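## Task

Remove the cardboard box from the closet, set it on the desk, and close the closet completely. The other two items must stay on the closet shelves. The robot must not tip over or finish leaning, or the task fails. Everything must stay in place without the robot holding it.

## Robot and tools

ROBOT. A simulated Hello Robot Stretch 3 with a single arm. It has a two-wheel base 0.33 m long and 0.34 m wide, a lift that slides on a vertical mast, a telescoping arm that sticks out of the robot's right side, a wrist (yaw, pitch, roll) and a two-finger gripper. The base cannot slide sideways, so the gripper moves forward or back only by driving. In-place turns pivot about the point midway between the drive wheels, 0.05 m behind the front edge. With the arm in and the wrist folded, a turn sweeps a 0.28 m radius. A level, unfolded gripper reaches outside that circle. Loose objects may occasionally get a brief nudge from outside.

FRAMES. Base frame: origin on the floor between the drive wheels, x forward, y left, z up. The odometry frame is the base frame at the scene's start. Heading is positive to the left, range -3.142 to 3.142. hand_pose is in the base frame, placed where closed fingertips meet. With all wrist joints at 0, its x points up, y back along the arm toward the mast, and z toward the rear.

execute_actions takes {"actions": [...]}, run in order. An empty list only reports state and images. Each action is {"robot": ..., "steps": n, "until": ...}. steps is 1 to 450 at 30 per second (default 1). {"steps": n} alone just waits. Inside "robot" there can be "base", "joints" and "contact_limits".
- base: exactly one key. translate_m is a straight drive in metres, an offset from where the base is when the command starts, forward positive, absolute value up to 1. rotate_rad is an in-place turn in radians, an offset from the current heading, left (counter-clockwise) positive, absolute value up to 3.2.
- joints: absolute targets by name; joints left out keep their goal. lift_m 0 to 1.1 (arm height, m). arm_m 0 to 0.52 (extension, m). wrist_yaw_rad -1.345 to 4.42 (0 along the arm, positive swings toward the front, 3.0 folds over the base). wrist_pitch_rad -1.57 to 0.451 (0 level, negative tips the fingers down). wrist_roll_rad -2.911 to 2.911 (0 fingers side by side). gripper_m -0.089 to 0.179 (bigger is wider; the real fingertip gap is smaller by about 0.007 when nearly shut and 0.025 when wide; no gap below 0.007). head_pan_rad -3.953 to 1.73 (0 ahead, positive left, -1.57 along the arm). head_tilt_rad -1.53 to 0.419 (negative down). Both head cameras follow the head joints.
- contact_limits: {"arm_m": effort} in percent, 1 to 100. The arm contact-stops once its effort hits that value; lower is gentler. It holds until the next arm command.
- Queue: "robot" may instead be a list of up to 8 commands, including {"pause_s": s} with s at most 15. Each starts after every motion of the previous one ends "done" ("off_target" also passes for base and gripper). Otherwise the rest is dropped.
- Stop: {"robot": {"stop": true}} brakes everything and clears the queue.
Motions keep running across actions and while you think. A new command takes over at once and discards any older queue.
- until: {"robot": {field: [op, value]}} with ops = != < <= > >=, or a status word, or ["!=", "moving"]. {"robot": {"status": "ended"}} fires when nothing is moving and no queue runs. {"any": {"status": "ended"}} fires when any one motion ends. Readings compare at three decimals, translate_m and rotate_rad at four. One invalid value rejects the whole call.
Speed: the base is fast (0.30 m/s, 1.9 rad/s) only with lift_m below 0.30, arm_m below 0.03 and wrist_yaw_rad above 2.54. Otherwise it is capped at 0.10 m/s and 0.63 rad/s.

zoom_image: {"camera": "head_camera" | "nav_camera" | "wrist_camera", "region": [x0, y0, x1, y1]}. Pixels from the top-left corner of that camera's latest image, at most 504x504. Images are head 896x504, nav 672x504 (fisheye) and wrist 644x364.

finished_scene: {"scene": n}. It cannot be undone. The result reports success and the next task.

RESULTS. base_status shows progress in brackets (distance so far of goal). Also listed are joint_goals, joint_status, measured_speeds and refusals/queue/queue_left. Status words: moving, done, off_target (resting short of goal, maybe still pushing), contact_stop (joint now slack), time_out, stopped, not_commanded, torque_fault (wrist servo off about 10 s, goals refused). base_odometry comes from wheel counts, so slip counts as travel. turned_by_wheels and turned_by_imu give the turn since the last result. base_tilt is in degrees, with forward and right positive and a fixed bias of up to about 4. motor_effort is a percent per joint, positive toward higher values, with the peak in brackets; it is biased and noisy. lidar_m has 12 sectors of 30 degrees, starting straight ahead and going counter-clockwise; it scans a plane 0.17 m up and "-" means nothing seen. wrist_depth_mm and head_depth_mm are 7x7 median depth grids; the head grid is sideways. Lines starting robot.on_its_own, refused:, dropped: or replaced: flag goals the robot changed, leaning, slack or off joints, and rejected or cut-short motions. They count actions from 0.

CAUTIONS. To grip, command gripper_m below the object's width. To let go, command at least 0.02 above where the fingers made contact. Neither the reading nor "done" proves you are holding something. Squeezing too hard triggers a guard that weakens the grip. Fold or unfold the wrist only with lift_m 0.32 to 0.95, wrist_pitch_rad -0.4 and roll near 0; after folding, lift may drop to 0.25. If yaw is below -0.4, keep pitch at -0.5 or lower. Pushing something rigid with the gripper above about 0.45 m, pushing again after a contact_stop, driving while holding or pushing a fixed thing, or snagging furniture (worst when reversing) can tip the robot. If it leans, back off in small steps, free the gripper and lower lift_m to about 0.2. Avoid drops, slams and hard shoves. Before finishing, wait for all motion to end and release everything. The item must rest on the desk by itself, the closet must be fully shut and the other items left on its shelves.

Each tool is called after "Emit:" as a command line: name --argument value for each argument, lists and objects as JSON in quotes; but a table of rows of numbers goes row by row, as --pt "numbers of a row", without its own name.

## Session

Emit:
execute_actions --actions '[]'

Scene clock: 0.00 s.
robot.base_odometry: x=+0.000 y=+0.000 heading=+0.000 (m, m, rad; robot's odometry frame)
robot.turned_by_wheels: +0.000 (rad since the last result)
robot.turned_by_imu: +0.000 (rad since the last result)
robot.base_tilt: forward=-1.7 right=-0.1 (deg)
robot.lidar_m: 2.14 1.47 1.10 1.09 1.16 1.65 1.90 2.03 2.74 2.68 2.81 1.79
robot.head_depth_mm: 1782 2123 2101 2066 2058 2037 2034 / 1812 2101 2098 2104 2072 2057 2045 / 1794 2115 2086 2104 2096 2052 2059 / 1818 2138 2083 2106 2089 2093 2083 / 1810 2151 2131 2103 2094 2077 2063 / 1814 2148 2105 2128 2113 2104 2105 / 1834 2147 2145 2136 2115 2108 2044
robot.base_status: not_commanded
robot.joint_positions: lift_m=+0.410 arm_m=+0.001 wrist_yaw_rad=+2.827 wrist_pitch_rad=-0.574 wrist_roll_rad=+0.016 gripper_m=+0.037 head_pan_rad=+0.004 head_tilt_rad=-0.001
robot.joint_goals: lift_m=+0.410 arm_m=+0.001 wrist_yaw_rad=+2.827 wrist_pitch_rad=-0.574 wrist_roll_rad=+0.016 gripper_m=+0.037 head_pan_rad=+0.004 head_tilt_rad=-0.001
robot.joint_status: lift_m=not_commanded arm_m=not_commanded wrist_yaw_rad=not_commanded wrist_pitch_rad=not_commanded wrist_roll_rad=not_commanded gripper_m=not_commanded head_pan_rad=not_commanded head_tilt_rad=not_commanded
robot.measured_speeds: translate_m=+0.000 rotate_rad=+0.000 lift_m=+0.000 arm_m=+0.000 wrist_yaw_rad=+0.000 wrist_pitch_rad=+0.000 wrist_roll_rad=+0.000 head_pan_rad=+0.000 head_tilt_rad=+0.000
robot: refusals=0 queue=idle queue_left=0
robot.motor_effort: left_wheel=+0 right_wheel=+0 lift_m=+27 arm_m=+0 wrist_yaw_rad=+0 wrist_pitch_rad=+9 wrist_roll_rad=+0 gripper_m=+0 head_pan_rad=+0 head_tilt_rad=+2 (%)
robot.hand_pose: x=+0.0413 y=+0.0463 z=+0.3897 quat_wxyz=(+0.305, +0.706, +0.089, +0.633) (m; robot's base frame)
robot.wrist_depth_mm: - - - - - - - / - - - - - - - / - 892 891 894 915 938 957 / 720 758 745 752 765 789 807 / 644 - 663 667 680 668 682 / 562 559 - 571 586 585 586 / 507 - - 514 516 524 527
pictures: head_camera (sideways: a quarter turn clockwise sets it upright), nav_camera (sideways: a quarter turn counterclockwise sets it upright), wrist_camera
Images, in order (width x height): head_camera 896x504, nav_camera 672x504, wrist_camera 644x364.

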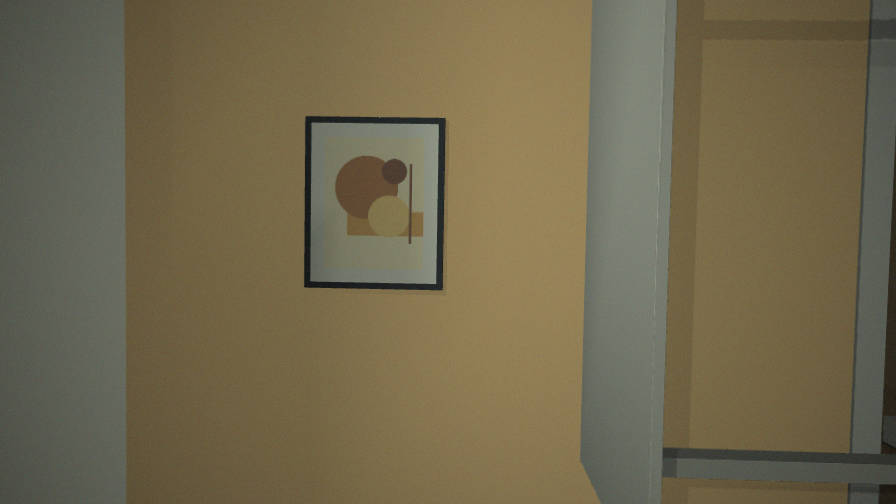

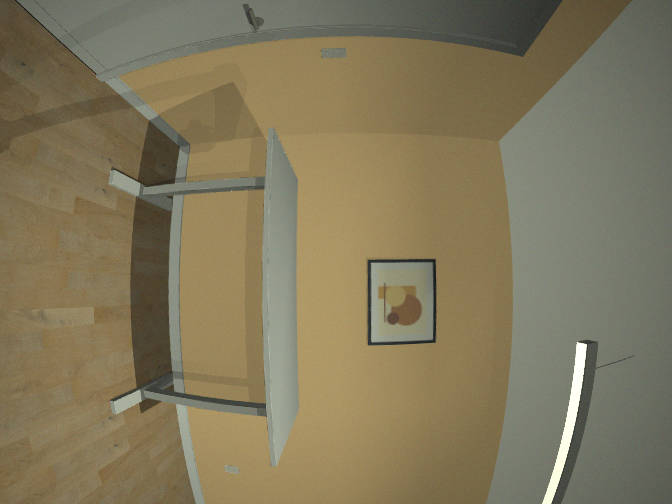

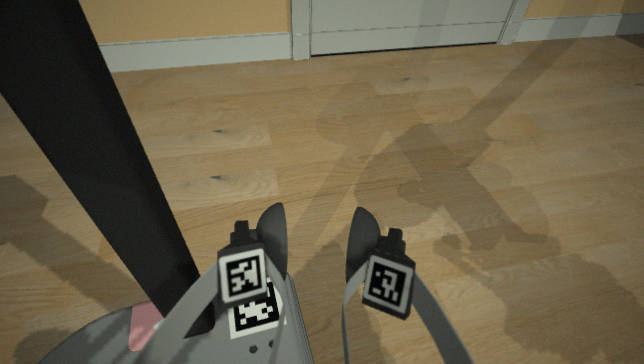

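Desk ahead. Look around.

Emit:
execute_actions --actions '[{"robot":{"joints":{"head_pan_rad":-1.57,"head_tilt_rad":-0.3}},"steps":200,"until":{"robot":{"status":"ended"}}}]'

Emit:
execute_actions --actions '[{"robot":{"joints":{"head_pan_rad":-3.14,"head_tilt_rad":-0.3}},"steps":200,"until":{"robot":{"status":"ended"}}}]'

Scene clock: 4.00 s.
robot.base_odometry: x=+0.000 y=+0.000 heading=+0.000 (m, m, rad; robot's odometry frame)
robot.turned_by_wheels: +0.000 (rad since the last result)
robot.turned_by_imu: -0.001 (rad since the last result)
robot.base_tilt: forward=-1.6 right=-0.1 (deg)
robot.lidar_m: 2.14 1.47 1.10 1.09 1.16 1.65 1.90 2.02 2.74 2.67 2.81 1.79
robot.head_depth_mm: 2338 2476 2560 2711 2775 2063 1592 / 2307 2437 2558 2722 2755 2064 1591 / 2361 2477 2567 2744 2802 2052 1583 / 2374 2444 2622 2742 2837 2039 1575 / 2380 2495 2627 2736 2819 2047 1568 / 2425 2496 2623 2784 2861 2043 1571 / 2383 2513 2660 2792 2885 2046 1571
robot.base_status: not_commanded
robot.joint_positions: lift_m=+0.410 arm_m=+0.001 wrist_yaw_rad=+2.827 wrist_pitch_rad=-0.574 wrist_roll_rad=+0.016 gripper_m=+0.037 head_pan_rad=-1.563 head_tilt_rad=-0.296
robot.joint_goals: lift_m=+0.410 arm_m=+0.001 wrist_yaw_rad=+2.827 wrist_pitch_rad=-0.574 wrist_roll_rad=+0.016 gripper_m=+0.037 head_pan_rad=-1.570 head_tilt_rad=-0.300
robot.joint_status: lift_m=not_commanded arm_m=not_commanded wrist_yaw_rad=not_commanded wrist_pitch_rad=not_commanded wrist_roll_rad=not_commanded gripper_m=not_commanded head_pan_rad=done head_tilt_rad=done
robot.measured_speeds: translate_m=+0.000 rotate_rad=+0.000 lift_m=+0.000 arm_m=+0.000 wrist_yaw_rad=+0.000 wrist_pitch_rad=+0.000 wrist_roll_rad=+0.000 head_pan_rad=+0.000 head_tilt_rad=+0.000
robot: refusals=0 queue=done queue_left=0
robot.motor_effort: left_wheel=+0(0) right_wheel=+0(0) lift_m=+28(28) arm_m=+0(0) wrist_yaw_rad=+0(0) wrist_pitch_rad=+8(9) wrist_roll_rad=+0(0) gripper_m=+0(0) head_pan_rad=-4(43) head_tilt_rad=-2(25) (%)
robot.hand_pose: x=+0.0413 y=+0.0463 z=+0.3897 quat_wxyz=(+0.305, +0.706, +0.089, +0.633) (m; robot's base frame)
robot.wrist_depth_mm: - - - - - - - / - - - - - - - / - 880 884 907 940 953 951 / 735 763 756 762 776 782 795 / 637 - 667 670 668 667 679 / 560 566 - 569 584 581 594 / 510 - - 515 514 523 531
pictures: head_camera (sideways: a quarter turn clockwise sets it upright), nav_camera (sideways: a quarter turn counterclockwise sets it upright), wrist_camera
Images, in order (width x height): head_camera 896x504, nav_camera 672x504, wrist_camera 644x364.

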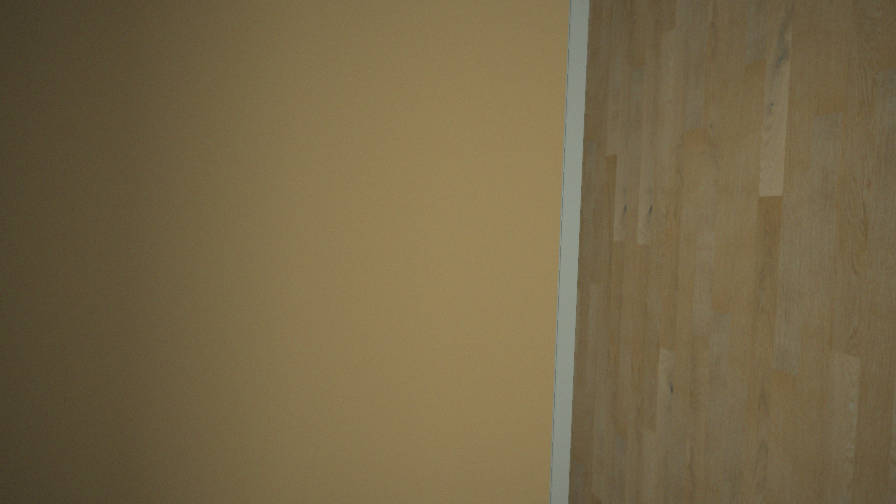

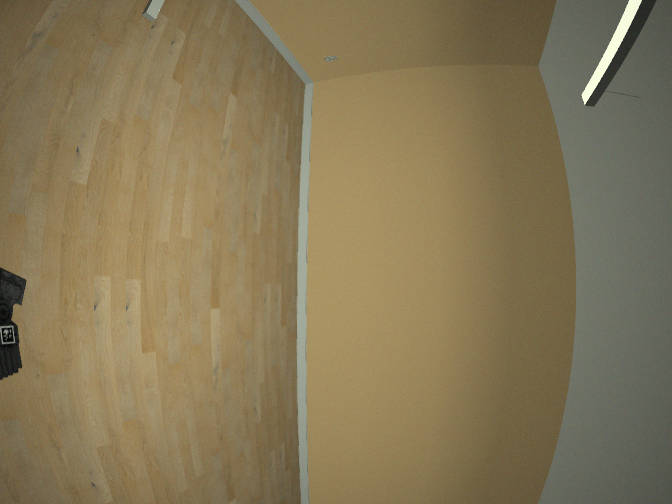

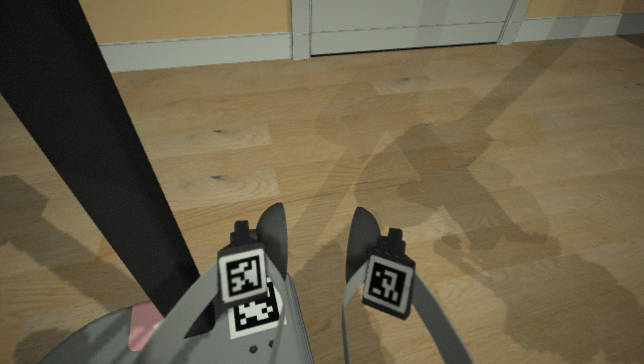

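Scene clock: 5.37 s.
robot.base_odometry: x=+0.000 y=+0.000 heading=+0.000 (m, m, rad; robot's odometry frame)
robot.turned_by_wheels: +0.000 (rad since the last result)
robot.turned_by_imu: +0.000 (rad since the last result)
robot.base_tilt: forward=-1.6 right=-0.1 (deg)
robot.lidar_m: 2.14 1.47 1.10 1.09 1.16 1.65 1.90 2.03 2.74 2.68 2.82 1.79
robot.head_depth_mm: 2321 2430 2519 2737 2816 2049 1587 / 1681 2413 2509 2660 2780 2054 1593 / 1673 1777 1874 1942 2063 2049 1576 / 1720 1806 1923 1997 2117 2051 1570 / 1739 1828 1938 2018 2171 2047 1584 / 1752 1807 1912 2004 2129 2039 1568 / 1706 1791 1887 1999 2111 2048 1572
robot.base_status: not_commanded
robot.joint_positions: lift_m=+0.410 arm_m=+0.001 wrist_yaw_rad=+2.827 wrist_pitch_rad=-0.574 wrist_roll_rad=+0.016 gripper_m=+0.037 head_pan_rad=-3.133 head_tilt_rad=-0.296
robot.joint_goals: lift_m=+0.410 arm_m=+0.001 wrist_yaw_rad=+2.827 wrist_pitch_rad=-0.574 wrist_roll_rad=+0.016 gripper_m=+0.037 head_pan_rad=-3.140 head_tilt_rad=-0.300
robot.joint_status: lift_m=not_commanded arm_m=not_commanded wrist_yaw_rad=not_commanded wrist_pitch_rad=not_commanded wrist_roll_rad=not_commanded gripper_m=not_commanded head_pan_rad=done head_tilt_rad=done
robot.measured_speeds: translate_m=+0.000 rotate_rad=+0.000 lift_m=+0.000 arm_m=+0.000 wrist_yaw_rad=+0.000 wrist_pitch_rad=+0.000 wrist_roll_rad=+0.000 head_pan_rad=+0.000 head_tilt_rad=+0.000
robot: refusals=0 queue=done queue_left=0
robot.motor_effort: left_wheel=+0(1) right_wheel=+0(0) lift_m=+28(28) arm_m=+0(0) wrist_yaw_rad=-1(1) wrist_pitch_rad=+8(8) wrist_roll_rad=+0(0) gripper_m=-1(0) head_pan_rad=-4(45) head_tilt_rad=-1(3) (%)
robot.hand_pose: x=+0.0413 y=+0.0463 z=+0.3897 quat_wxyz=(+0.305, +0.706, +0.089, +0.633) (m; robot's base frame)
robot.wrist_depth_mm: - - - - - - - / - - - - - - - / - 891 906 901 915 947 951 / 726 764 759 754 768 774 795 / 635 - 666 664 680 678 673 / 555 568 - 573 589 588 593 / 506 - - 520 516 523 524
pictures: head_camera (sideways: a quarter turn clockwise sets it upright), nav_camera (sideways: a quarter turn counterclockwise sets it upright), wrist_camera
Images, in order (width x height): head_camera 896x504, nav_camera 672x504, wrist_camera 644x364.

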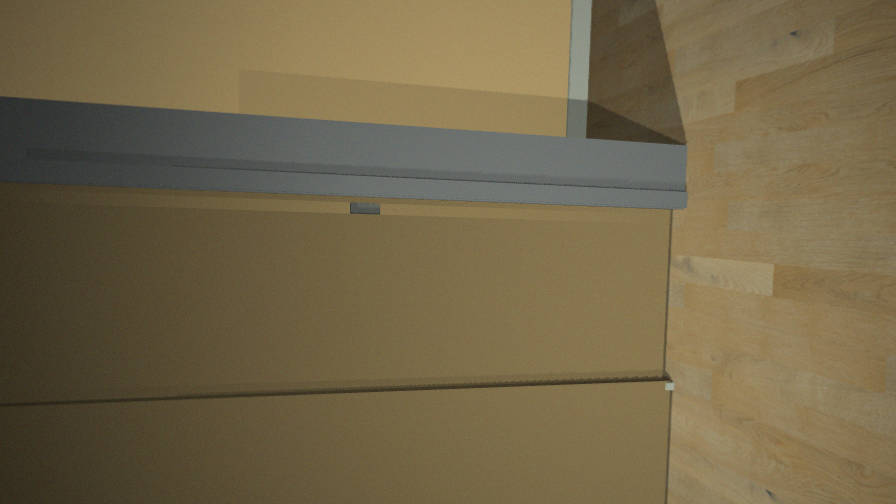

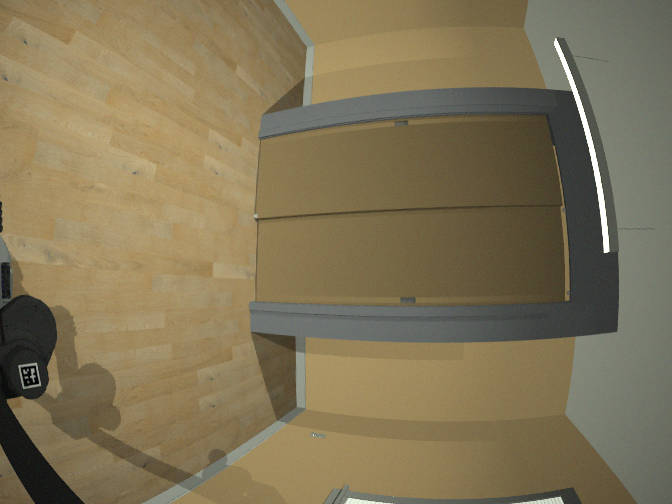

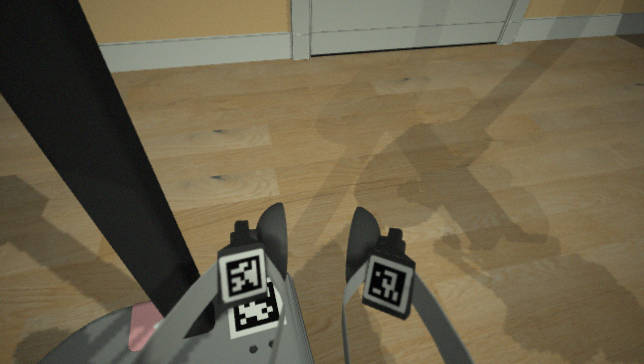

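Emit:
execute_actions --actions '[{"robot":[{"joints":{"lift_m":0.28,"head_pan_rad":-1.57,"head_tilt_rad":-0.3}},{"base":{"rotate_rad":3.1416}},{"base":{"translate_m":1.0}},{"base":{"translate_m":0.35}},{"base":{"rotate_rad":1.5708}}],"steps":450,"until":{"robot":{"status":"ended"}}}]'

Scene clock: 21.37 s.
robot.base_odometry: x=-1.350 y=+0.000 heading=-1.571 (m, m, rad; robot's odometry frame)
robot.turned_by_wheels: +4.712 (rad since the last result)
robot.turned_by_imu: +4.685 (rad since the last result)
robot.base_tilt: forward=-1.3 right=-0.1 (deg)
robot.lidar_m: 2.64 2.76 3.62 3.10 1.58 1.18 1.14 1.19 0.56 0.55 0.64 0.83
robot.head_depth_mm: 444 468 495 522 555 593 630 / 507 501 502 525 552 581 618 / 512 537 563 595 637 663 702 / 514 537 565 597 629 670 711 / 514 539 566 597 629 671 712 / 513 541 565 596 632 668 712 / 515 540 565 597 631 670 714
robot.base_status: moving (rotate_rad +1.5707 of +1.5708)
robot.joint_positions: lift_m=+0.280 arm_m=+0.001 wrist_yaw_rad=+2.827 wrist_pitch_rad=-0.575 wrist_roll_rad=+0.016 gripper_m=+0.037 head_pan_rad=-1.577 head_tilt_rad=-0.297
robot.joint_goals: lift_m=+0.280 arm_m=+0.001 wrist_yaw_rad=+2.827 wrist_pitch_rad=-0.575 wrist_roll_rad=+0.016 gripper_m=+0.037 head_pan_rad=-1.570 head_tilt_rad=-0.300
robot.joint_status: lift_m=done arm_m=not_commanded wrist_yaw_rad=not_commanded wrist_pitch_rad=not_commanded wrist_roll_rad=not_commanded gripper_m=not_commanded head_pan_rad=done head_tilt_rad=done
robot.measured_speeds: translate_m=+0.000 rotate_rad=+0.000 lift_m=+0.000 arm_m=+0.000 wrist_yaw_rad=+0.000 wrist_pitch_rad=+0.000 wrist_roll_rad=+0.000 head_pan_rad=+0.000 head_tilt_rad=+0.000
robot: refusals=0 queue=running queue_left=0
robot.motor_effort: left_wheel=-4(12) right_wheel=+2(7) lift_m=+16(27) arm_m=+0(0) wrist_yaw_rad=+0(1) wrist_pitch_rad=+9(9) wrist_roll_rad=+0(0) gripper_m=-1(0) head_pan_rad=+4(43) head_tilt_rad=-2(2) (%)
robot.hand_pose: x=+0.0413 y=+0.0461 z=+0.2596 quat_wxyz=(+0.305, +0.706, +0.090, +0.633) (m; robot's base frame)
robot.wrist_depth_mm: - - - - - - - / - 797 812 839 877 870 880 / - 657 662 690 689 695 709 / 541 570 564 570 574 589 589 / 485 - - 489 503 501 507 / - - - 434 441 435 438 / - - - 389 387 389 393
pictures: head_camera (sideways: a quarter turn clockwise sets it upright), nav_camera (sideways: a quarter turn counterclockwise sets it upright), wrist_camera
Images, in order (width x height): head_camera 896x504, nav_camera 672x504, wrist_camera 644x364.

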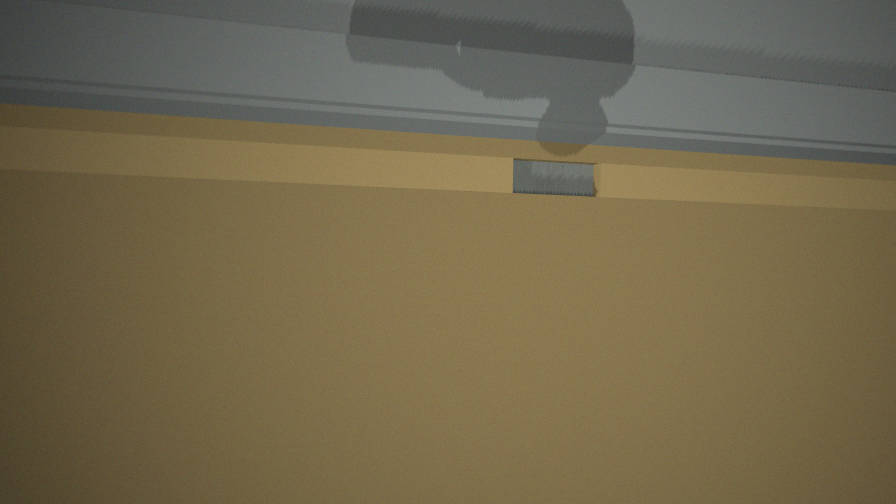

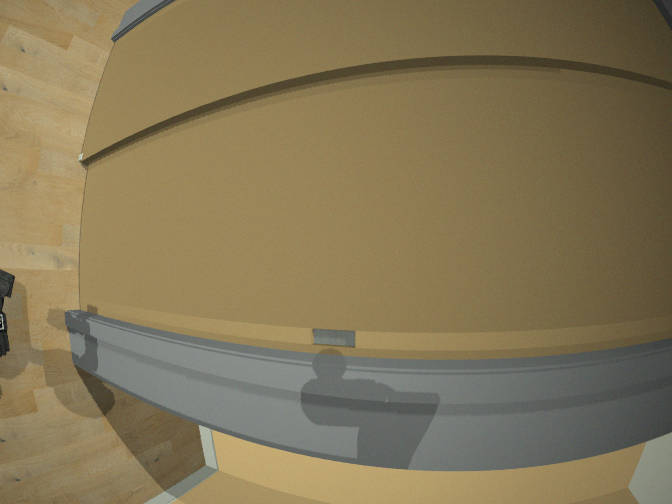

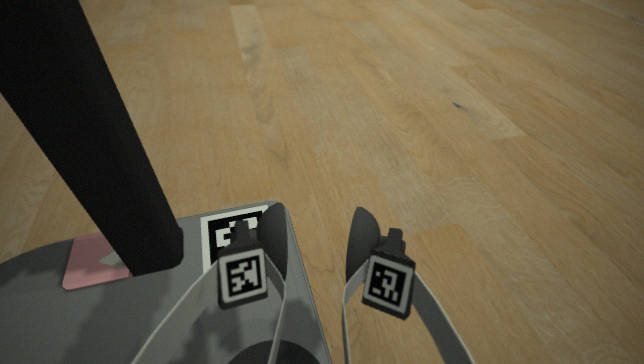

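Emit:
execute_actions --actions '[{"robot":[{"joints":{"lift_m":0.4,"wrist_pitch_rad":-0.4,"head_tilt_rad":-0.9}},{"joints":{"wrist_yaw_rad":0,"gripper_m":0.0}},{"joints":{"wrist_pitch_rad":0}}],"steps":450,"until":{"robot":{"status":"ended"}}}]'

Scene clock: 27.43 s.
robot.base_odometry: x=-1.350 y=+0.000 heading=-1.571 (m, m, rad; robot's odometry frame)
robot.turned_by_wheels: +0.000 (rad since the last result)
robot.turned_by_imu: -0.002 (rad since the last result)
robot.base_tilt: forward=-1.7 right=-0.1 (deg)
robot.lidar_m: 2.64 2.75 3.61 3.11 1.59 1.18 1.14 1.19 0.56 0.55 0.65 0.83
robot.head_depth_mm: 454 534 639 783 1398 1273 1131 / 505 548 620 782 1013 1252 1158 / 525 605 697 828 1056 1255 1163 / 525 608 721 886 1147 1283 1111 / 526 609 721 886 1158 1268 1121 / 527 609 723 887 1159 1260 1118 / 529 610 727 895 1168 1259 1119
robot.base_status: done (rotate_rad +1.5707 of +1.5708)
robot.joint_positions: lift_m=+0.399 arm_m=+0.001 wrist_yaw_rad=+0.002 wrist_pitch_rad=-0.025 wrist_roll_rad=+0.016 gripper_m=+0.000 head_pan_rad=-1.577 head_tilt_rad=-0.888
robot.joint_goals: lift_m=+0.400 arm_m=+0.001 wrist_yaw_rad=+0.000 wrist_pitch_rad=+0.000 wrist_roll_rad=+0.016 gripper_m=+0.000 head_pan_rad=-1.570 head_tilt_rad=-0.900
robot.joint_status: lift_m=done arm_m=not_commanded wrist_yaw_rad=done wrist_pitch_rad=done wrist_roll_rad=not_commanded gripper_m=done head_pan_rad=done head_tilt_rad=done
robot.measured_speeds: translate_m=+0.000 rotate_rad=+0.000 lift_m=+0.000 arm_m=+0.000 wrist_yaw_rad=+0.000 wrist_pitch_rad=+0.000 wrist_roll_rad=+0.000 head_pan_rad=+0.000 head_tilt_rad=+0.000
robot: refusals=0 queue=done queue_left=0
robot.motor_effort: left_wheel=-3(4) right_wheel=+2(2) lift_m=+39(38) arm_m=+0(0) wrist_yaw_rad=-1(3) wrist_pitch_rad=+15(15) wrist_roll_rad=+0(0) gripper_m=-3(81) head_pan_rad=+4(4) head_tilt_rad=-6(42) (%)
robot.hand_pose: x=-0.0210 y=-0.4015 z=+0.5076 quat_wxyz=(+0.702, +0.010, -0.712, -0.009) (m; robot's base frame)
robot.wrist_depth_mm: 357 353 349 352 344 278 283 / 370 366 364 360 346 291 293 / 381 380 375 376 333 304 305 / 397 392 391 387 326 317 316 / 411 411 407 - 329 329 330 / 430 427 422 - 330 345 346 / 451 444 442 438 358 358 838
pictures: head_camera (sideways: a quarter turn clockwise sets it upright), nav_camera (sideways: a quarter turn counterclockwise sets it upright), wrist_camera
Images, in order (width x height): head_camera 896x504, nav_camera 672x504, wrist_camera 644x364.

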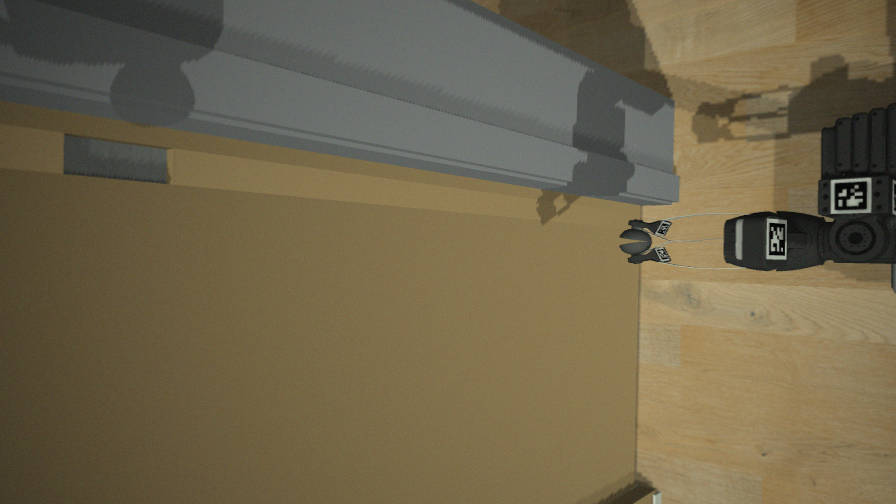

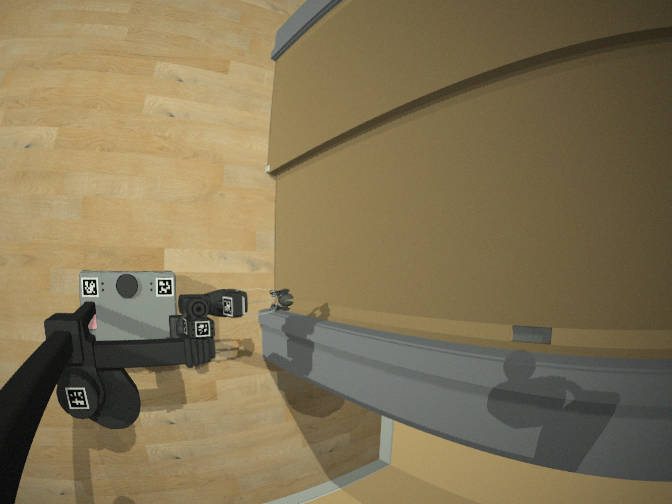

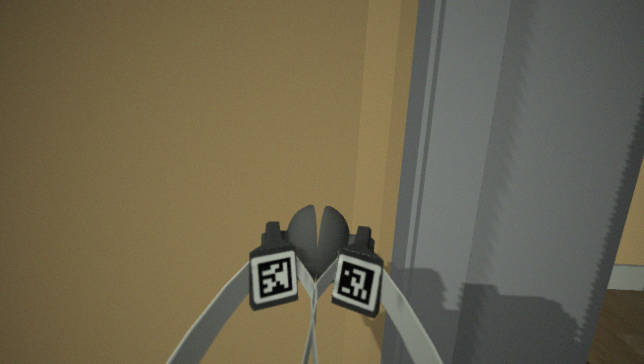

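Emit:
execute_actions --actions '[{"robot":[{"joints":{"lift_m":0.33,"wrist_yaw_rad":-0.28,"arm_m":0.1}}],"steps":450,"until":{"robot":{"status":"ended"}}}]'

Scene clock: 30.13 s.
robot.base_odometry: x=-1.350 y=+0.000 heading=-1.571 (m, m, rad; robot's odometry frame)
robot.turned_by_wheels: +0.000 (rad since the last result)
robot.turned_by_imu: -0.001 (rad since the last result)
robot.base_tilt: forward=-1.6 right=+0.0 (deg)
robot.lidar_m: 2.64 2.76 3.62 3.09 1.59 1.18 1.14 1.19 0.56 0.55 0.64 0.83
robot.head_depth_mm: 453 535 637 781 1410 1274 1125 / 504 548 624 783 1007 1252 1121 / 526 606 700 826 1043 1263 - / 526 608 720 884 1145 1293 1110 / 526 609 720 887 1149 1264 1125 / 526 610 725 893 1152 1260 1119 / 527 612 724 892 1166 1267 1121
robot.base_status: done (rotate_rad +1.5707 of +1.5708)
robot.joint_positions: lift_m=+0.330 arm_m=+0.100 wrist_yaw_rad=-0.279 wrist_pitch_rad=-0.024 wrist_roll_rad=+0.016 gripper_m=+0.000 head_pan_rad=-1.577 head_tilt_rad=-0.889
robot.joint_goals: lift_m=+0.330 arm_m=+0.100 wrist_yaw_rad=-0.280 wrist_pitch_rad=+0.000 wrist_roll_rad=+0.016 gripper_m=+0.000 head_pan_rad=-1.570 head_tilt_rad=-0.900
robot.joint_status: lift_m=done arm_m=done wrist_yaw_rad=done wrist_pitch_rad=done wrist_roll_rad=not_commanded gripper_m=done head_pan_rad=done head_tilt_rad=done
robot.measured_speeds: translate_m=+0.000 rotate_rad=+0.000 lift_m=+0.000 arm_m=+0.000 wrist_yaw_rad=+0.000 wrist_pitch_rad=+0.000 wrist_roll_rad=+0.000 head_pan_rad=+0.000 head_tilt_rad=+0.000
robot: refusals=0 queue=done queue_left=0
robot.motor_effort: left_wheel=-3(3) right_wheel=+2(2) lift_m=+15(39) arm_m=+4(3) wrist_yaw_rad=-2(2) wrist_pitch_rad=+14(15) wrist_roll_rad=+0(0) gripper_m=-3(3) head_pan_rad=+4(4) head_tilt_rad=-6(6) (%)
robot.hand_pose: x=-0.0918 y=-0.4903 z=+0.4390 quat_wxyz=(+0.694, -0.090, -0.707, -0.106) (m; robot's base frame)
robot.wrist_depth_mm: 223 235 249 224 208 239 941 / 230 242 259 225 216 250 977 / 237 252 268 228 238 260 - / 246 258 277 231 249 273 - / 255 268 288 - 261 285 - / 263 278 295 - 278 301 986 / 271 289 314 256 288 317 788
pictures: head_camera (sideways: a quarter turn clockwise sets it upright), nav_camera (sideways: a quarter turn counterclockwise sets it upright), wrist_camera
Images, in order (width x height): head_camera 896x504, nav_camera 672x504, wrist_camera 644x364.

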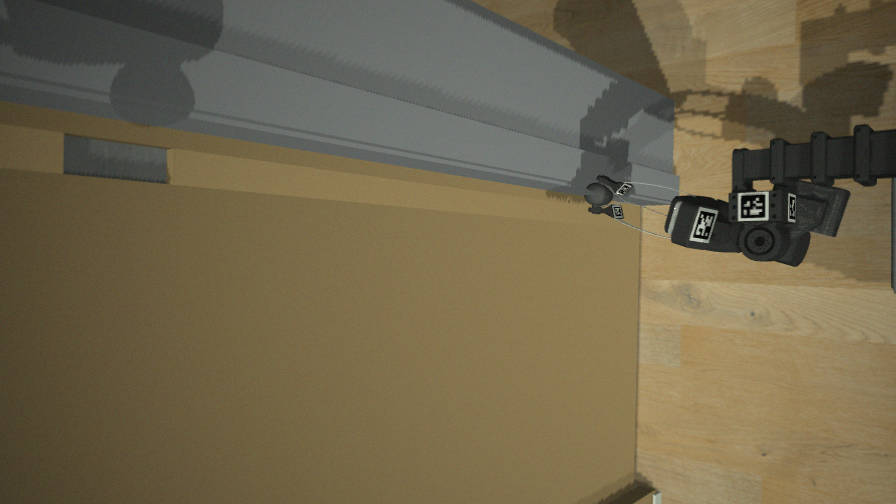

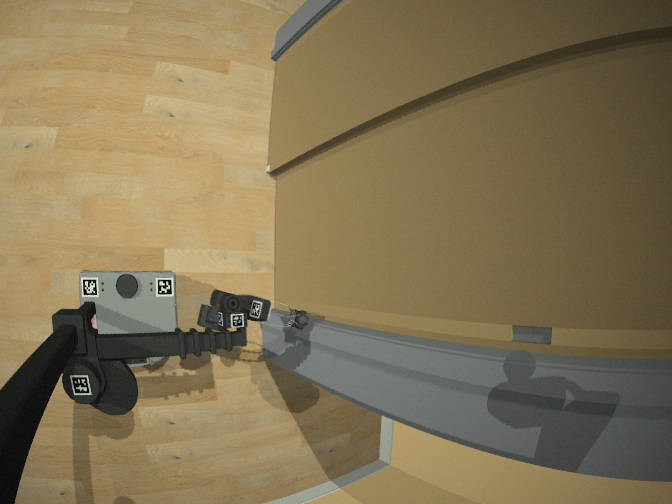

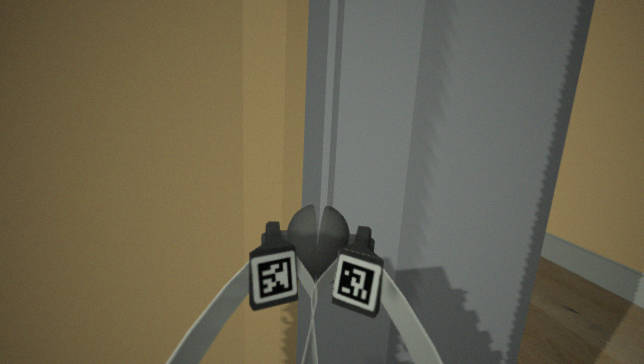

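Emit:
execute_actions --actions '[{"robot":[{"base":{"translate_m":0.012}},{"joints":{"arm_m":0.2},"contact_limits":{"arm_m":20}}],"steps":450,"until":{"robot":{"status":"ended"}}}]'

Scene clock: 33.60 s.
robot.base_odometry: x=-1.350 y=-0.012 heading=-1.571 (m, m, rad; robot's odometry frame)
robot.turned_by_wheels: +0.000 (rad since the last result)
robot.turned_by_imu: -0.001 (rad since the last result)
robot.base_tilt: forward=-1.8 right=-0.1 (deg)
robot.lidar_m: 2.63 2.74 3.61 3.09 1.61 1.19 1.15 1.20 0.56 0.56 0.65 0.83
robot.head_depth_mm: 453 525 636 785 1381 1276 1134 / 512 562 638 764 1013 1246 1133 / 525 606 717 854 1035 - 1116 / 526 608 720 886 1135 1239 1122 / 526 609 721 886 1156 1276 1126 / 527 607 721 884 1155 1266 1123 / 528 612 726 896 1162 1270 1124
robot.base_status: done (translate_m +0.0120 of +0.0120)
robot.joint_positions: lift_m=+0.330 arm_m=+0.200 wrist_yaw_rad=-0.279 wrist_pitch_rad=-0.024 wrist_roll_rad=+0.016 gripper_m=+0.000 head_pan_rad=-1.577 head_tilt_rad=-0.889
robot.joint_goals: lift_m=+0.330 arm_m=+0.200 wrist_yaw_rad=-0.280 wrist_pitch_rad=+0.000 wrist_roll_rad=+0.016 gripper_m=+0.000 head_pan_rad=-1.570 head_tilt_rad=-0.900
robot.joint_status: lift_m=done arm_m=done wrist_yaw_rad=done wrist_pitch_rad=done wrist_roll_rad=not_commanded gripper_m=done head_pan_rad=done head_tilt_rad=done
robot.measured_speeds: translate_m=+0.000 rotate_rad=+0.000 lift_m=+0.000 arm_m=+0.000 wrist_yaw_rad=+0.000 wrist_pitch_rad=+0.000 wrist_roll_rad=+0.000 head_pan_rad=+0.000 head_tilt_rad=+0.000
robot: refusals=0 queue=done queue_left=0
robot.motor_effort: left_wheel=-4(6) right_wheel=+2(5) lift_m=+16(15) arm_m=+4(1) wrist_yaw_rad=-1(1) wrist_pitch_rad=+14(14) wrist_roll_rad=+0(0) gripper_m=-3(3) head_pan_rad=+4(3) head_tilt_rad=-6(6) (%)
robot.contact_limits: arm_m 20 (drawing in: default 18, maximum 30; extending or still: default 26, maximum 42)
robot.hand_pose: x=-0.0919 y=-0.5903 z=+0.4390 quat_wxyz=(+0.694, -0.091, -0.707, -0.106) (m; robot's base frame)
robot.wrist_depth_mm: 143 150 160 171 136 113 137 / 148 155 165 177 137 116 145 / 153 159 171 184 137 122 152 / 157 166 177 192 137 128 160 / 163 172 183 - 138 134 168 / 168 178 188 - 138 140 178 / 175 184 202 213 151 149 189
pictures: head_camera (sideways: a quarter turn clockwise sets it upright), nav_camera (sideways: a quarter turn counterclockwise sets it upright), wrist_camera
Images, in order (width x height): head_camera 896x504, nav_camera 672x504, wrist_camera 644x364.

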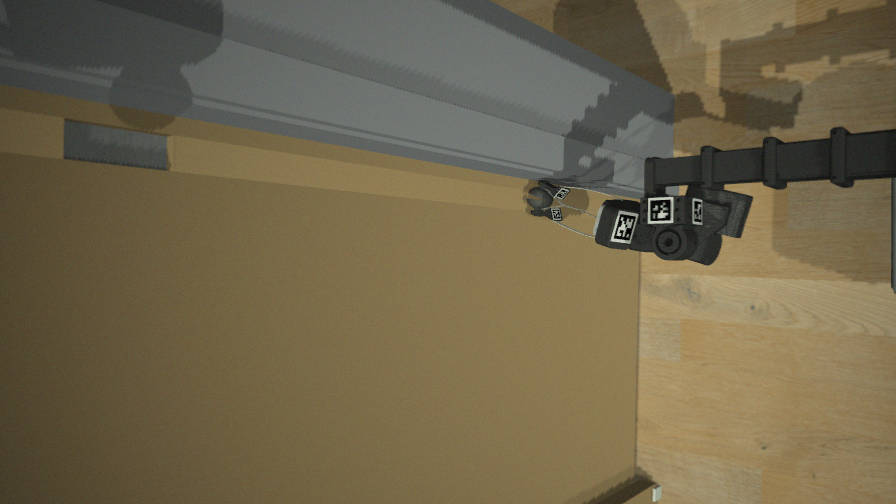

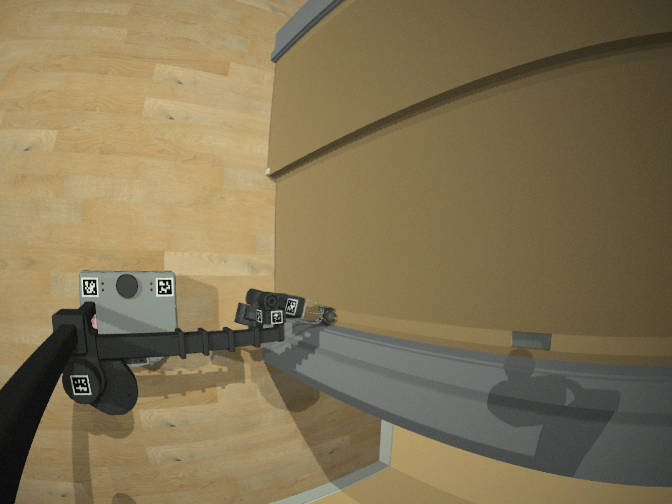

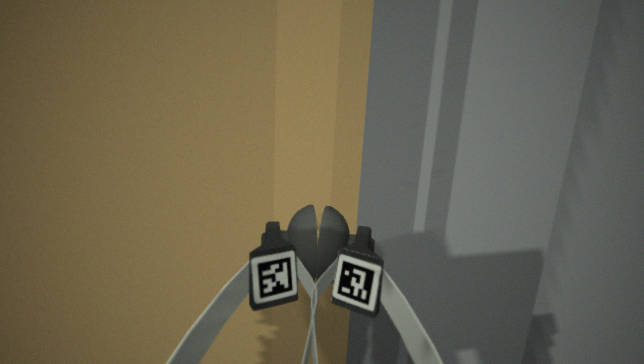

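Emit:
execute_actions --actions '[{"robot":[{"joints":{"arm_m":0.26},"contact_limits":{"arm_m":15}}],"steps":450,"until":{"robot":{"status":"ended"}}},{"robot":{"base":{"translate_m":0.15}},"steps":450,"until":{"robot":{"status":"ended"}}}]'

Scene clock: 37.30 s.
robot.base_odometry: x=-1.350 y=-0.162 heading=-1.571 (m, m, rad; robot's odometry frame)
robot.turned_by_wheels: +0.000 (rad since the last result)
robot.turned_by_imu: +0.000 (rad since the last result)
robot.base_tilt: forward=-1.6 right=-0.1 (deg)
robot.lidar_m: 2.48 2.59 3.60 3.09 1.81 1.34 1.30 1.36 0.61 0.63 0.65 0.83
robot.head_depth_mm: 526 607 721 817 1016 1256 1130 / 527 611 721 888 1102 1252 1127 / 530 611 723 889 1148 - 1120 / 529 612 726 892 1113 1243 1124 / 530 614 726 893 1154 1266 1126 / 532 613 733 897 1169 1267 1124 / 531 618 731 872 1081 1260 1123
robot.base_status: done (translate_m +0.1500 of +0.1500)
robot.joint_positions: lift_m=+0.330 arm_m=+0.213 wrist_yaw_rad=-0.282 wrist_pitch_rad=-0.025 wrist_roll_rad=+0.016 gripper_m=+0.000 head_pan_rad=-1.577 head_tilt_rad=-0.889
robot.joint_goals: lift_m=+0.330 arm_m=+0.213 wrist_yaw_rad=-0.280 wrist_pitch_rad=+0.000 wrist_roll_rad=+0.016 gripper_m=+0.000 head_pan_rad=-1.570 head_tilt_rad=-0.900
robot.joint_status: lift_m=done arm_m=contact_stop wrist_yaw_rad=done wrist_pitch_rad=done wrist_roll_rad=not_commanded gripper_m=done head_pan_rad=done head_tilt_rad=done
robot.measured_speeds: translate_m=+0.000 rotate_rad=+0.000 lift_m=+0.000 arm_m=+0.000 wrist_yaw_rad=+0.000 wrist_pitch_rad=+0.000 wrist_roll_rad=+0.000 head_pan_rad=+0.000 head_tilt_rad=+0.000
robot: refusals=0 queue=done queue_left=0
robot.on_its_own: arm_m is slack since a contact_stop, until your next command for it (your +0.260 is given up)
robot.motor_effort: left_wheel=-2(11) right_wheel=+1(9) lift_m=+15(15) arm_m=+1(13) wrist_yaw_rad=+2(10) wrist_pitch_rad=+15(18) wrist_roll_rad=+0(0) gripper_m=-2(3) head_pan_rad=+4(3) head_tilt_rad=-6(6) (%)
robot.contact_limits: arm_m 15 (drawing in: default 18, maximum 30; extending or still: default 26, maximum 42)
robot.hand_pose: x=-0.0927 y=-0.6029 z=+0.4388 quat_wxyz=(+0.693, -0.091, -0.707, -0.108) (m; robot's base frame)
robot.wrist_depth_mm: 137 143 152 163 174 188 199 / 141 147 157 169 181 196 205 / 145 152 163 175 188 206 209 / 150 158 169 182 197 215 210 / 155 164 175 - 207 226 209 / 161 169 180 - 220 238 209 / 167 177 193 208 226 248 210
pictures: head_camera (sideways: a quarter turn clockwise sets it upright), nav_camera (sideways: a quarter turn counterclockwise sets it upright), wrist_camera
Images, in order (width x height): head_camera 896x504, nav_camera 672x504, wrist_camera 644x364.

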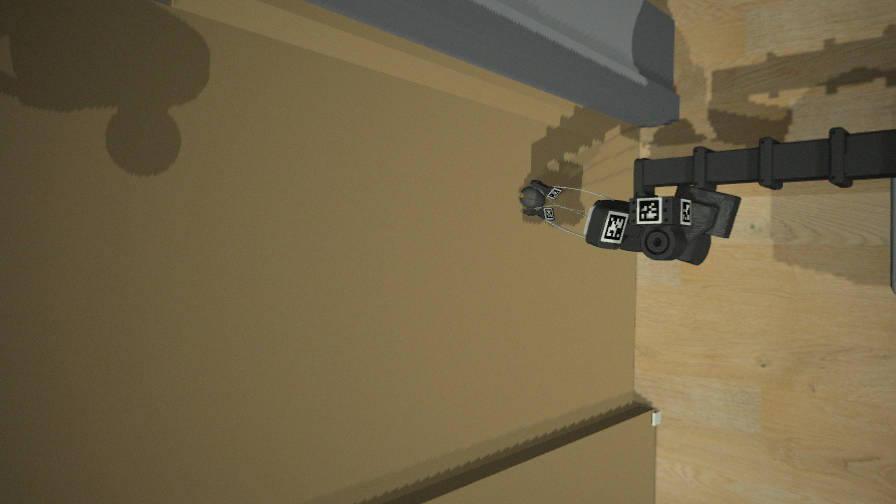

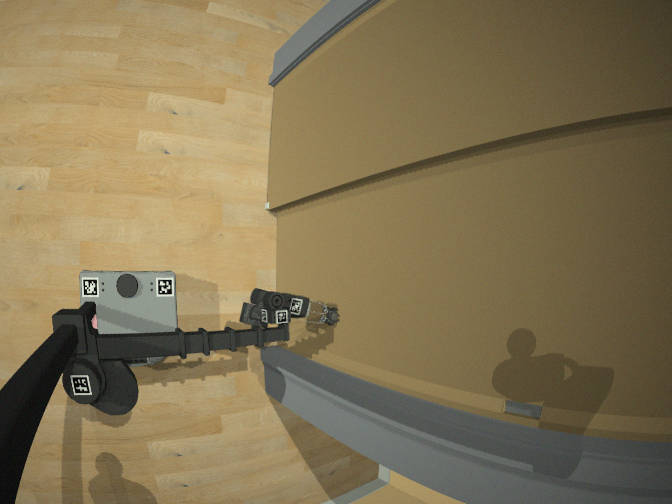

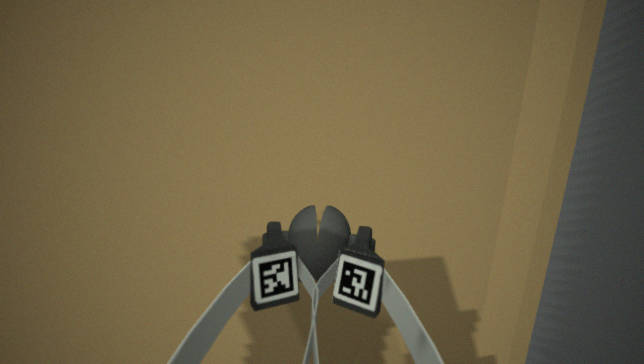

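Emit:
execute_actions --actions '[{"robot":[{"joints":{"arm_m":0.12}},{"joints":{"lift_m":0.87,"head_tilt_rad":-0.4},"base":{"translate_m":-0.15}}],"steps":450,"until":{"robot":{"status":"ended"}}}]'

Scene clock: 45.37 s.
robot.base_odometry: x=-1.350 y=-0.012 heading=-1.571 (m, m, rad; robot's odometry frame)
robot.turned_by_wheels: +0.000 (rad since the last result)
robot.turned_by_imu: -0.003 (rad since the last result)
robot.base_tilt: forward=-1.7 right=+0.0 (deg)
robot.lidar_m: 2.62 2.75 3.61 3.10 1.60 1.19 1.15 1.20 0.56 0.56 0.65 0.83
robot.head_depth_mm: 436 461 497 541 593 633 - / 496 524 547 552 588 617 - / 499 533 575 620 663 - - / 501 536 572 619 671 725 810 / 501 535 576 619 671 732 809 / 502 537 576 622 675 734 808 / 503 536 576 619 673 735 814
robot.base_status: done (translate_m -0.1500 of -0.1500)
robot.joint_positions: lift_m=+0.870 arm_m=+0.120 wrist_yaw_rad=-0.281 wrist_pitch_rad=-0.024 wrist_roll_rad=+0.016 gripper_m=+0.000 head_pan_rad=-1.577 head_tilt_rad=-0.409
robot.joint_goals: lift_m=+0.870 arm_m=+0.120 wrist_yaw_rad=-0.280 wrist_pitch_rad=+0.000 wrist_roll_rad=+0.016 gripper_m=+0.000 head_pan_rad=-1.570 head_tilt_rad=-0.400
robot.joint_status: lift_m=done arm_m=done wrist_yaw_rad=done wrist_pitch_rad=done wrist_roll_rad=not_commanded gripper_m=done head_pan_rad=done head_tilt_rad=done
robot.measured_speeds: translate_m=+0.000 rotate_rad=+0.000 lift_m=+0.000 arm_m=+0.000 wrist_yaw_rad=+0.000 wrist_pitch_rad=+0.000 wrist_roll_rad=+0.000 head_pan_rad=+0.000 head_tilt_rad=+0.000
robot: refusals=0 queue=done queue_left=0
robot.motor_effort: left_wheel=-2(7) right_wheel=+1(2) lift_m=+39(42) arm_m=-3(3) wrist_yaw_rad=+1(2) wrist_pitch_rad=+14(14) wrist_roll_rad=+0(0) gripper_m=-3(3) head_pan_rad=+3(4) head_tilt_rad=+6(35) (%)
robot.hand_pose: x=-0.0924 y=-0.5109 z=+0.9781 quat_wxyz=(+0.693, -0.091, -0.707, -0.107) (m; robot's base frame)
robot.wrist_depth_mm: 207 218 233 240 186 216 235 / 214 225 241 253 193 225 246 / 222 232 249 262 201 236 259 / 229 241 259 268 209 247 982 / 235 250 269 - 220 259 - / 244 258 274 - 250 273 - / 253 268 293 283 243 287 -
pictures: head_camera (sideways: a quarter turn clockwise sets it upright), nav_camera (sideways: a quarter turn counterclockwise sets it upright), wrist_camera
Images, in order (width x height): head_camera 896x504, nav_camera 672x504, wrist_camera 644x364.

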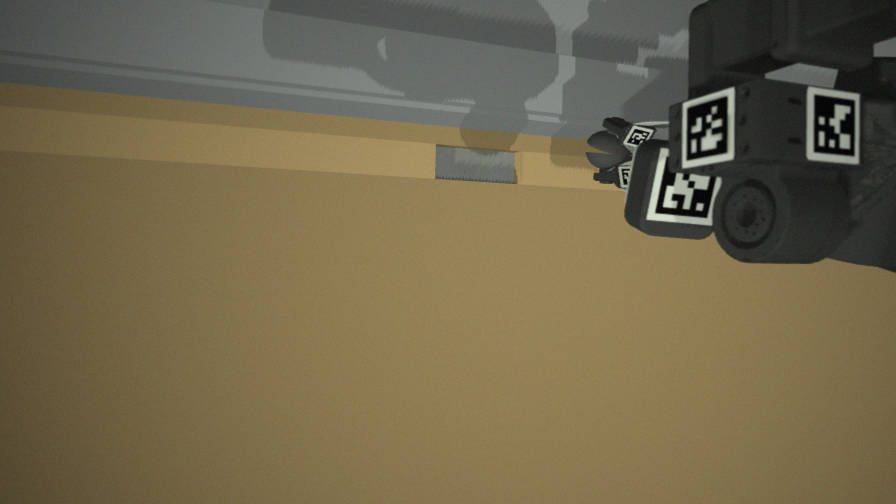

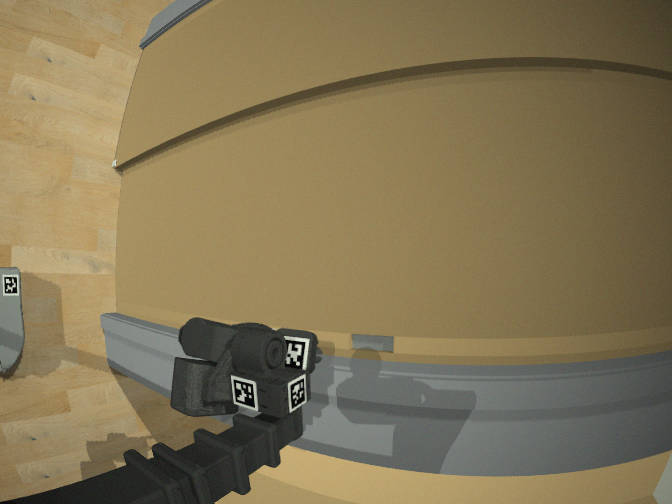

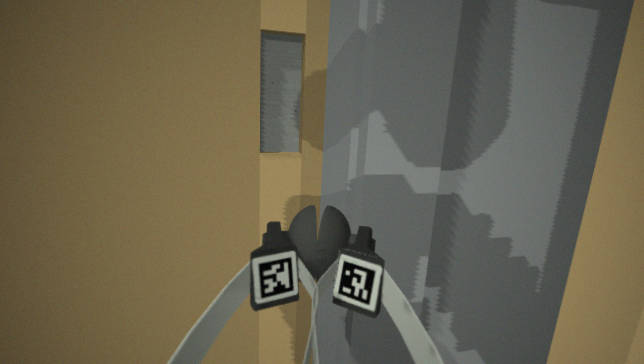

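Emit:
execute_actions --actions '[{"robot":[{"joints":{"lift_m":0.945}},{"joints":{"arm_m":0.26},"contact_limits":{"arm_m":12}}],"steps":450,"until":{"robot":{"status":"ended"}}}]'

Scene clock: 48.60 s.
robot.base_odometry: x=-1.350 y=-0.012 heading=-1.571 (m, m, rad; robot's odometry frame)
robot.turned_by_wheels: +0.000 (rad since the last result)
robot.turned_by_imu: +0.002 (rad since the last result)
robot.base_tilt: forward=-1.7 right=-0.1 (deg)
robot.lidar_m: 2.63 2.74 3.62 3.11 1.60 1.19 1.15 1.20 0.56 0.56 0.65 0.83
robot.head_depth_mm: 438 464 500 536 - 659 713 / 498 524 557 550 - 644 699 / 503 535 575 607 - 743 796 / 503 536 575 618 678 745 809 / 504 538 578 621 674 735 811 / 505 540 577 623 678 740 813 / 506 540 580 625 679 737 812
robot.base_status: done (translate_m -0.1500 of -0.1500)
robot.joint_positions: lift_m=+0.945 arm_m=+0.219 wrist_yaw_rad=-0.301 wrist_pitch_rad=-0.029 wrist_roll_rad=+0.016 gripper_m=+0.000 head_pan_rad=-1.577 head_tilt_rad=-0.407
robot.joint_goals: lift_m=+0.945 arm_m=+0.219 wrist_yaw_rad=-0.280 wrist_pitch_rad=+0.000 wrist_roll_rad=+0.016 gripper_m=+0.000 head_pan_rad=-1.570 head_tilt_rad=-0.400
robot.joint_status: lift_m=done arm_m=contact_stop wrist_yaw_rad=done wrist_pitch_rad=done wrist_roll_rad=not_commanded gripper_m=done head_pan_rad=done head_tilt_rad=done
robot.measured_speeds: translate_m=+0.000 rotate_rad=+0.000 lift_m=+0.000 arm_m=-0.007 wrist_yaw_rad=-0.040 wrist_pitch_rad=+0.000 wrist_roll_rad=+0.000 head_pan_rad=+0.000 head_tilt_rad=+0.000
robot: refusals=0 queue=dropped queue_left=0
robot.on_its_own: arm_m is slack since a contact_stop, until your next command for it (your +0.260 is given up)
robot.motor_effort: left_wheel=-3(7) right_wheel=+1(1) lift_m=+38(36) arm_m=+9(11) wrist_yaw_rad=+20(20) wrist_pitch_rad=+17(19) wrist_roll_rad=+0(0) gripper_m=-3(4) head_pan_rad=+4(4) head_tilt_rad=+4(5) (%)
robot.contact_limits: arm_m 12 (drawing in: default 18, maximum 30; extending or still: default 26, maximum 42)
robot.hand_pose: x=-0.0971 y=-0.6075 z=+1.0518 quat_wxyz=(+0.692, -0.096, -0.706, -0.116) (m; robot's base frame)
robot.wrist_depth_mm: 131 136 146 157 132 99 104 / 135 141 151 163 133 102 109 / 139 146 157 169 133 106 115 / 143 151 163 184 135 110 141 / 148 157 168 189 135 115 149 / 154 162 173 - 128 121 158 / 159 168 187 198 147 128 168
pictures: head_camera (sideways: a quarter turn clockwise sets it upright), nav_camera (sideways: a quarter turn counterclockwise sets it upright), wrist_camera
Images, in order (width x height): head_camera 896x504, nav_camera 672x504, wrist_camera 644x364.

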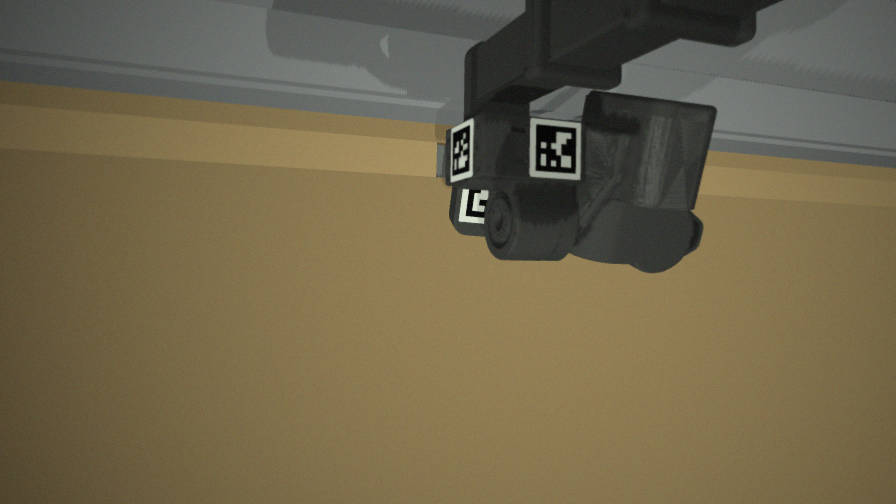

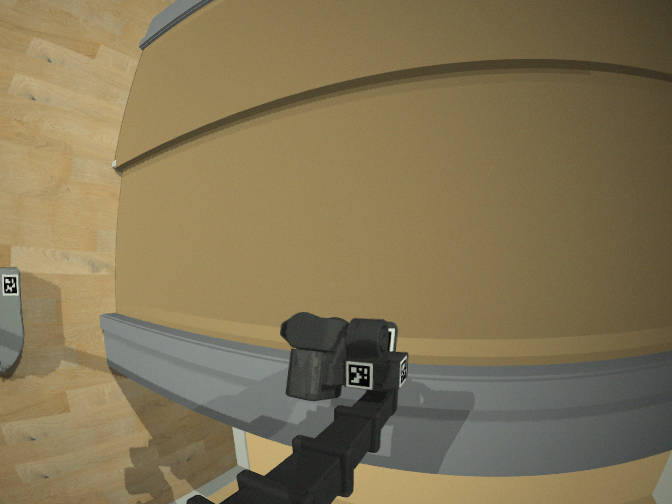

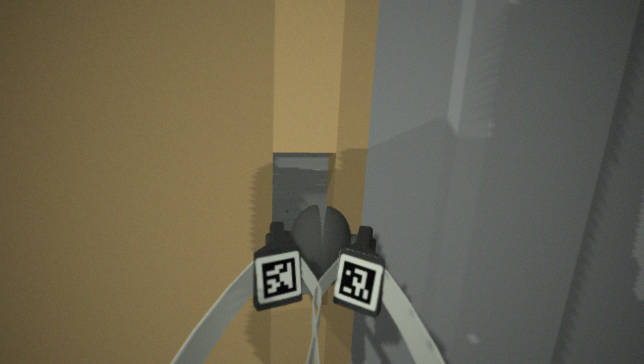

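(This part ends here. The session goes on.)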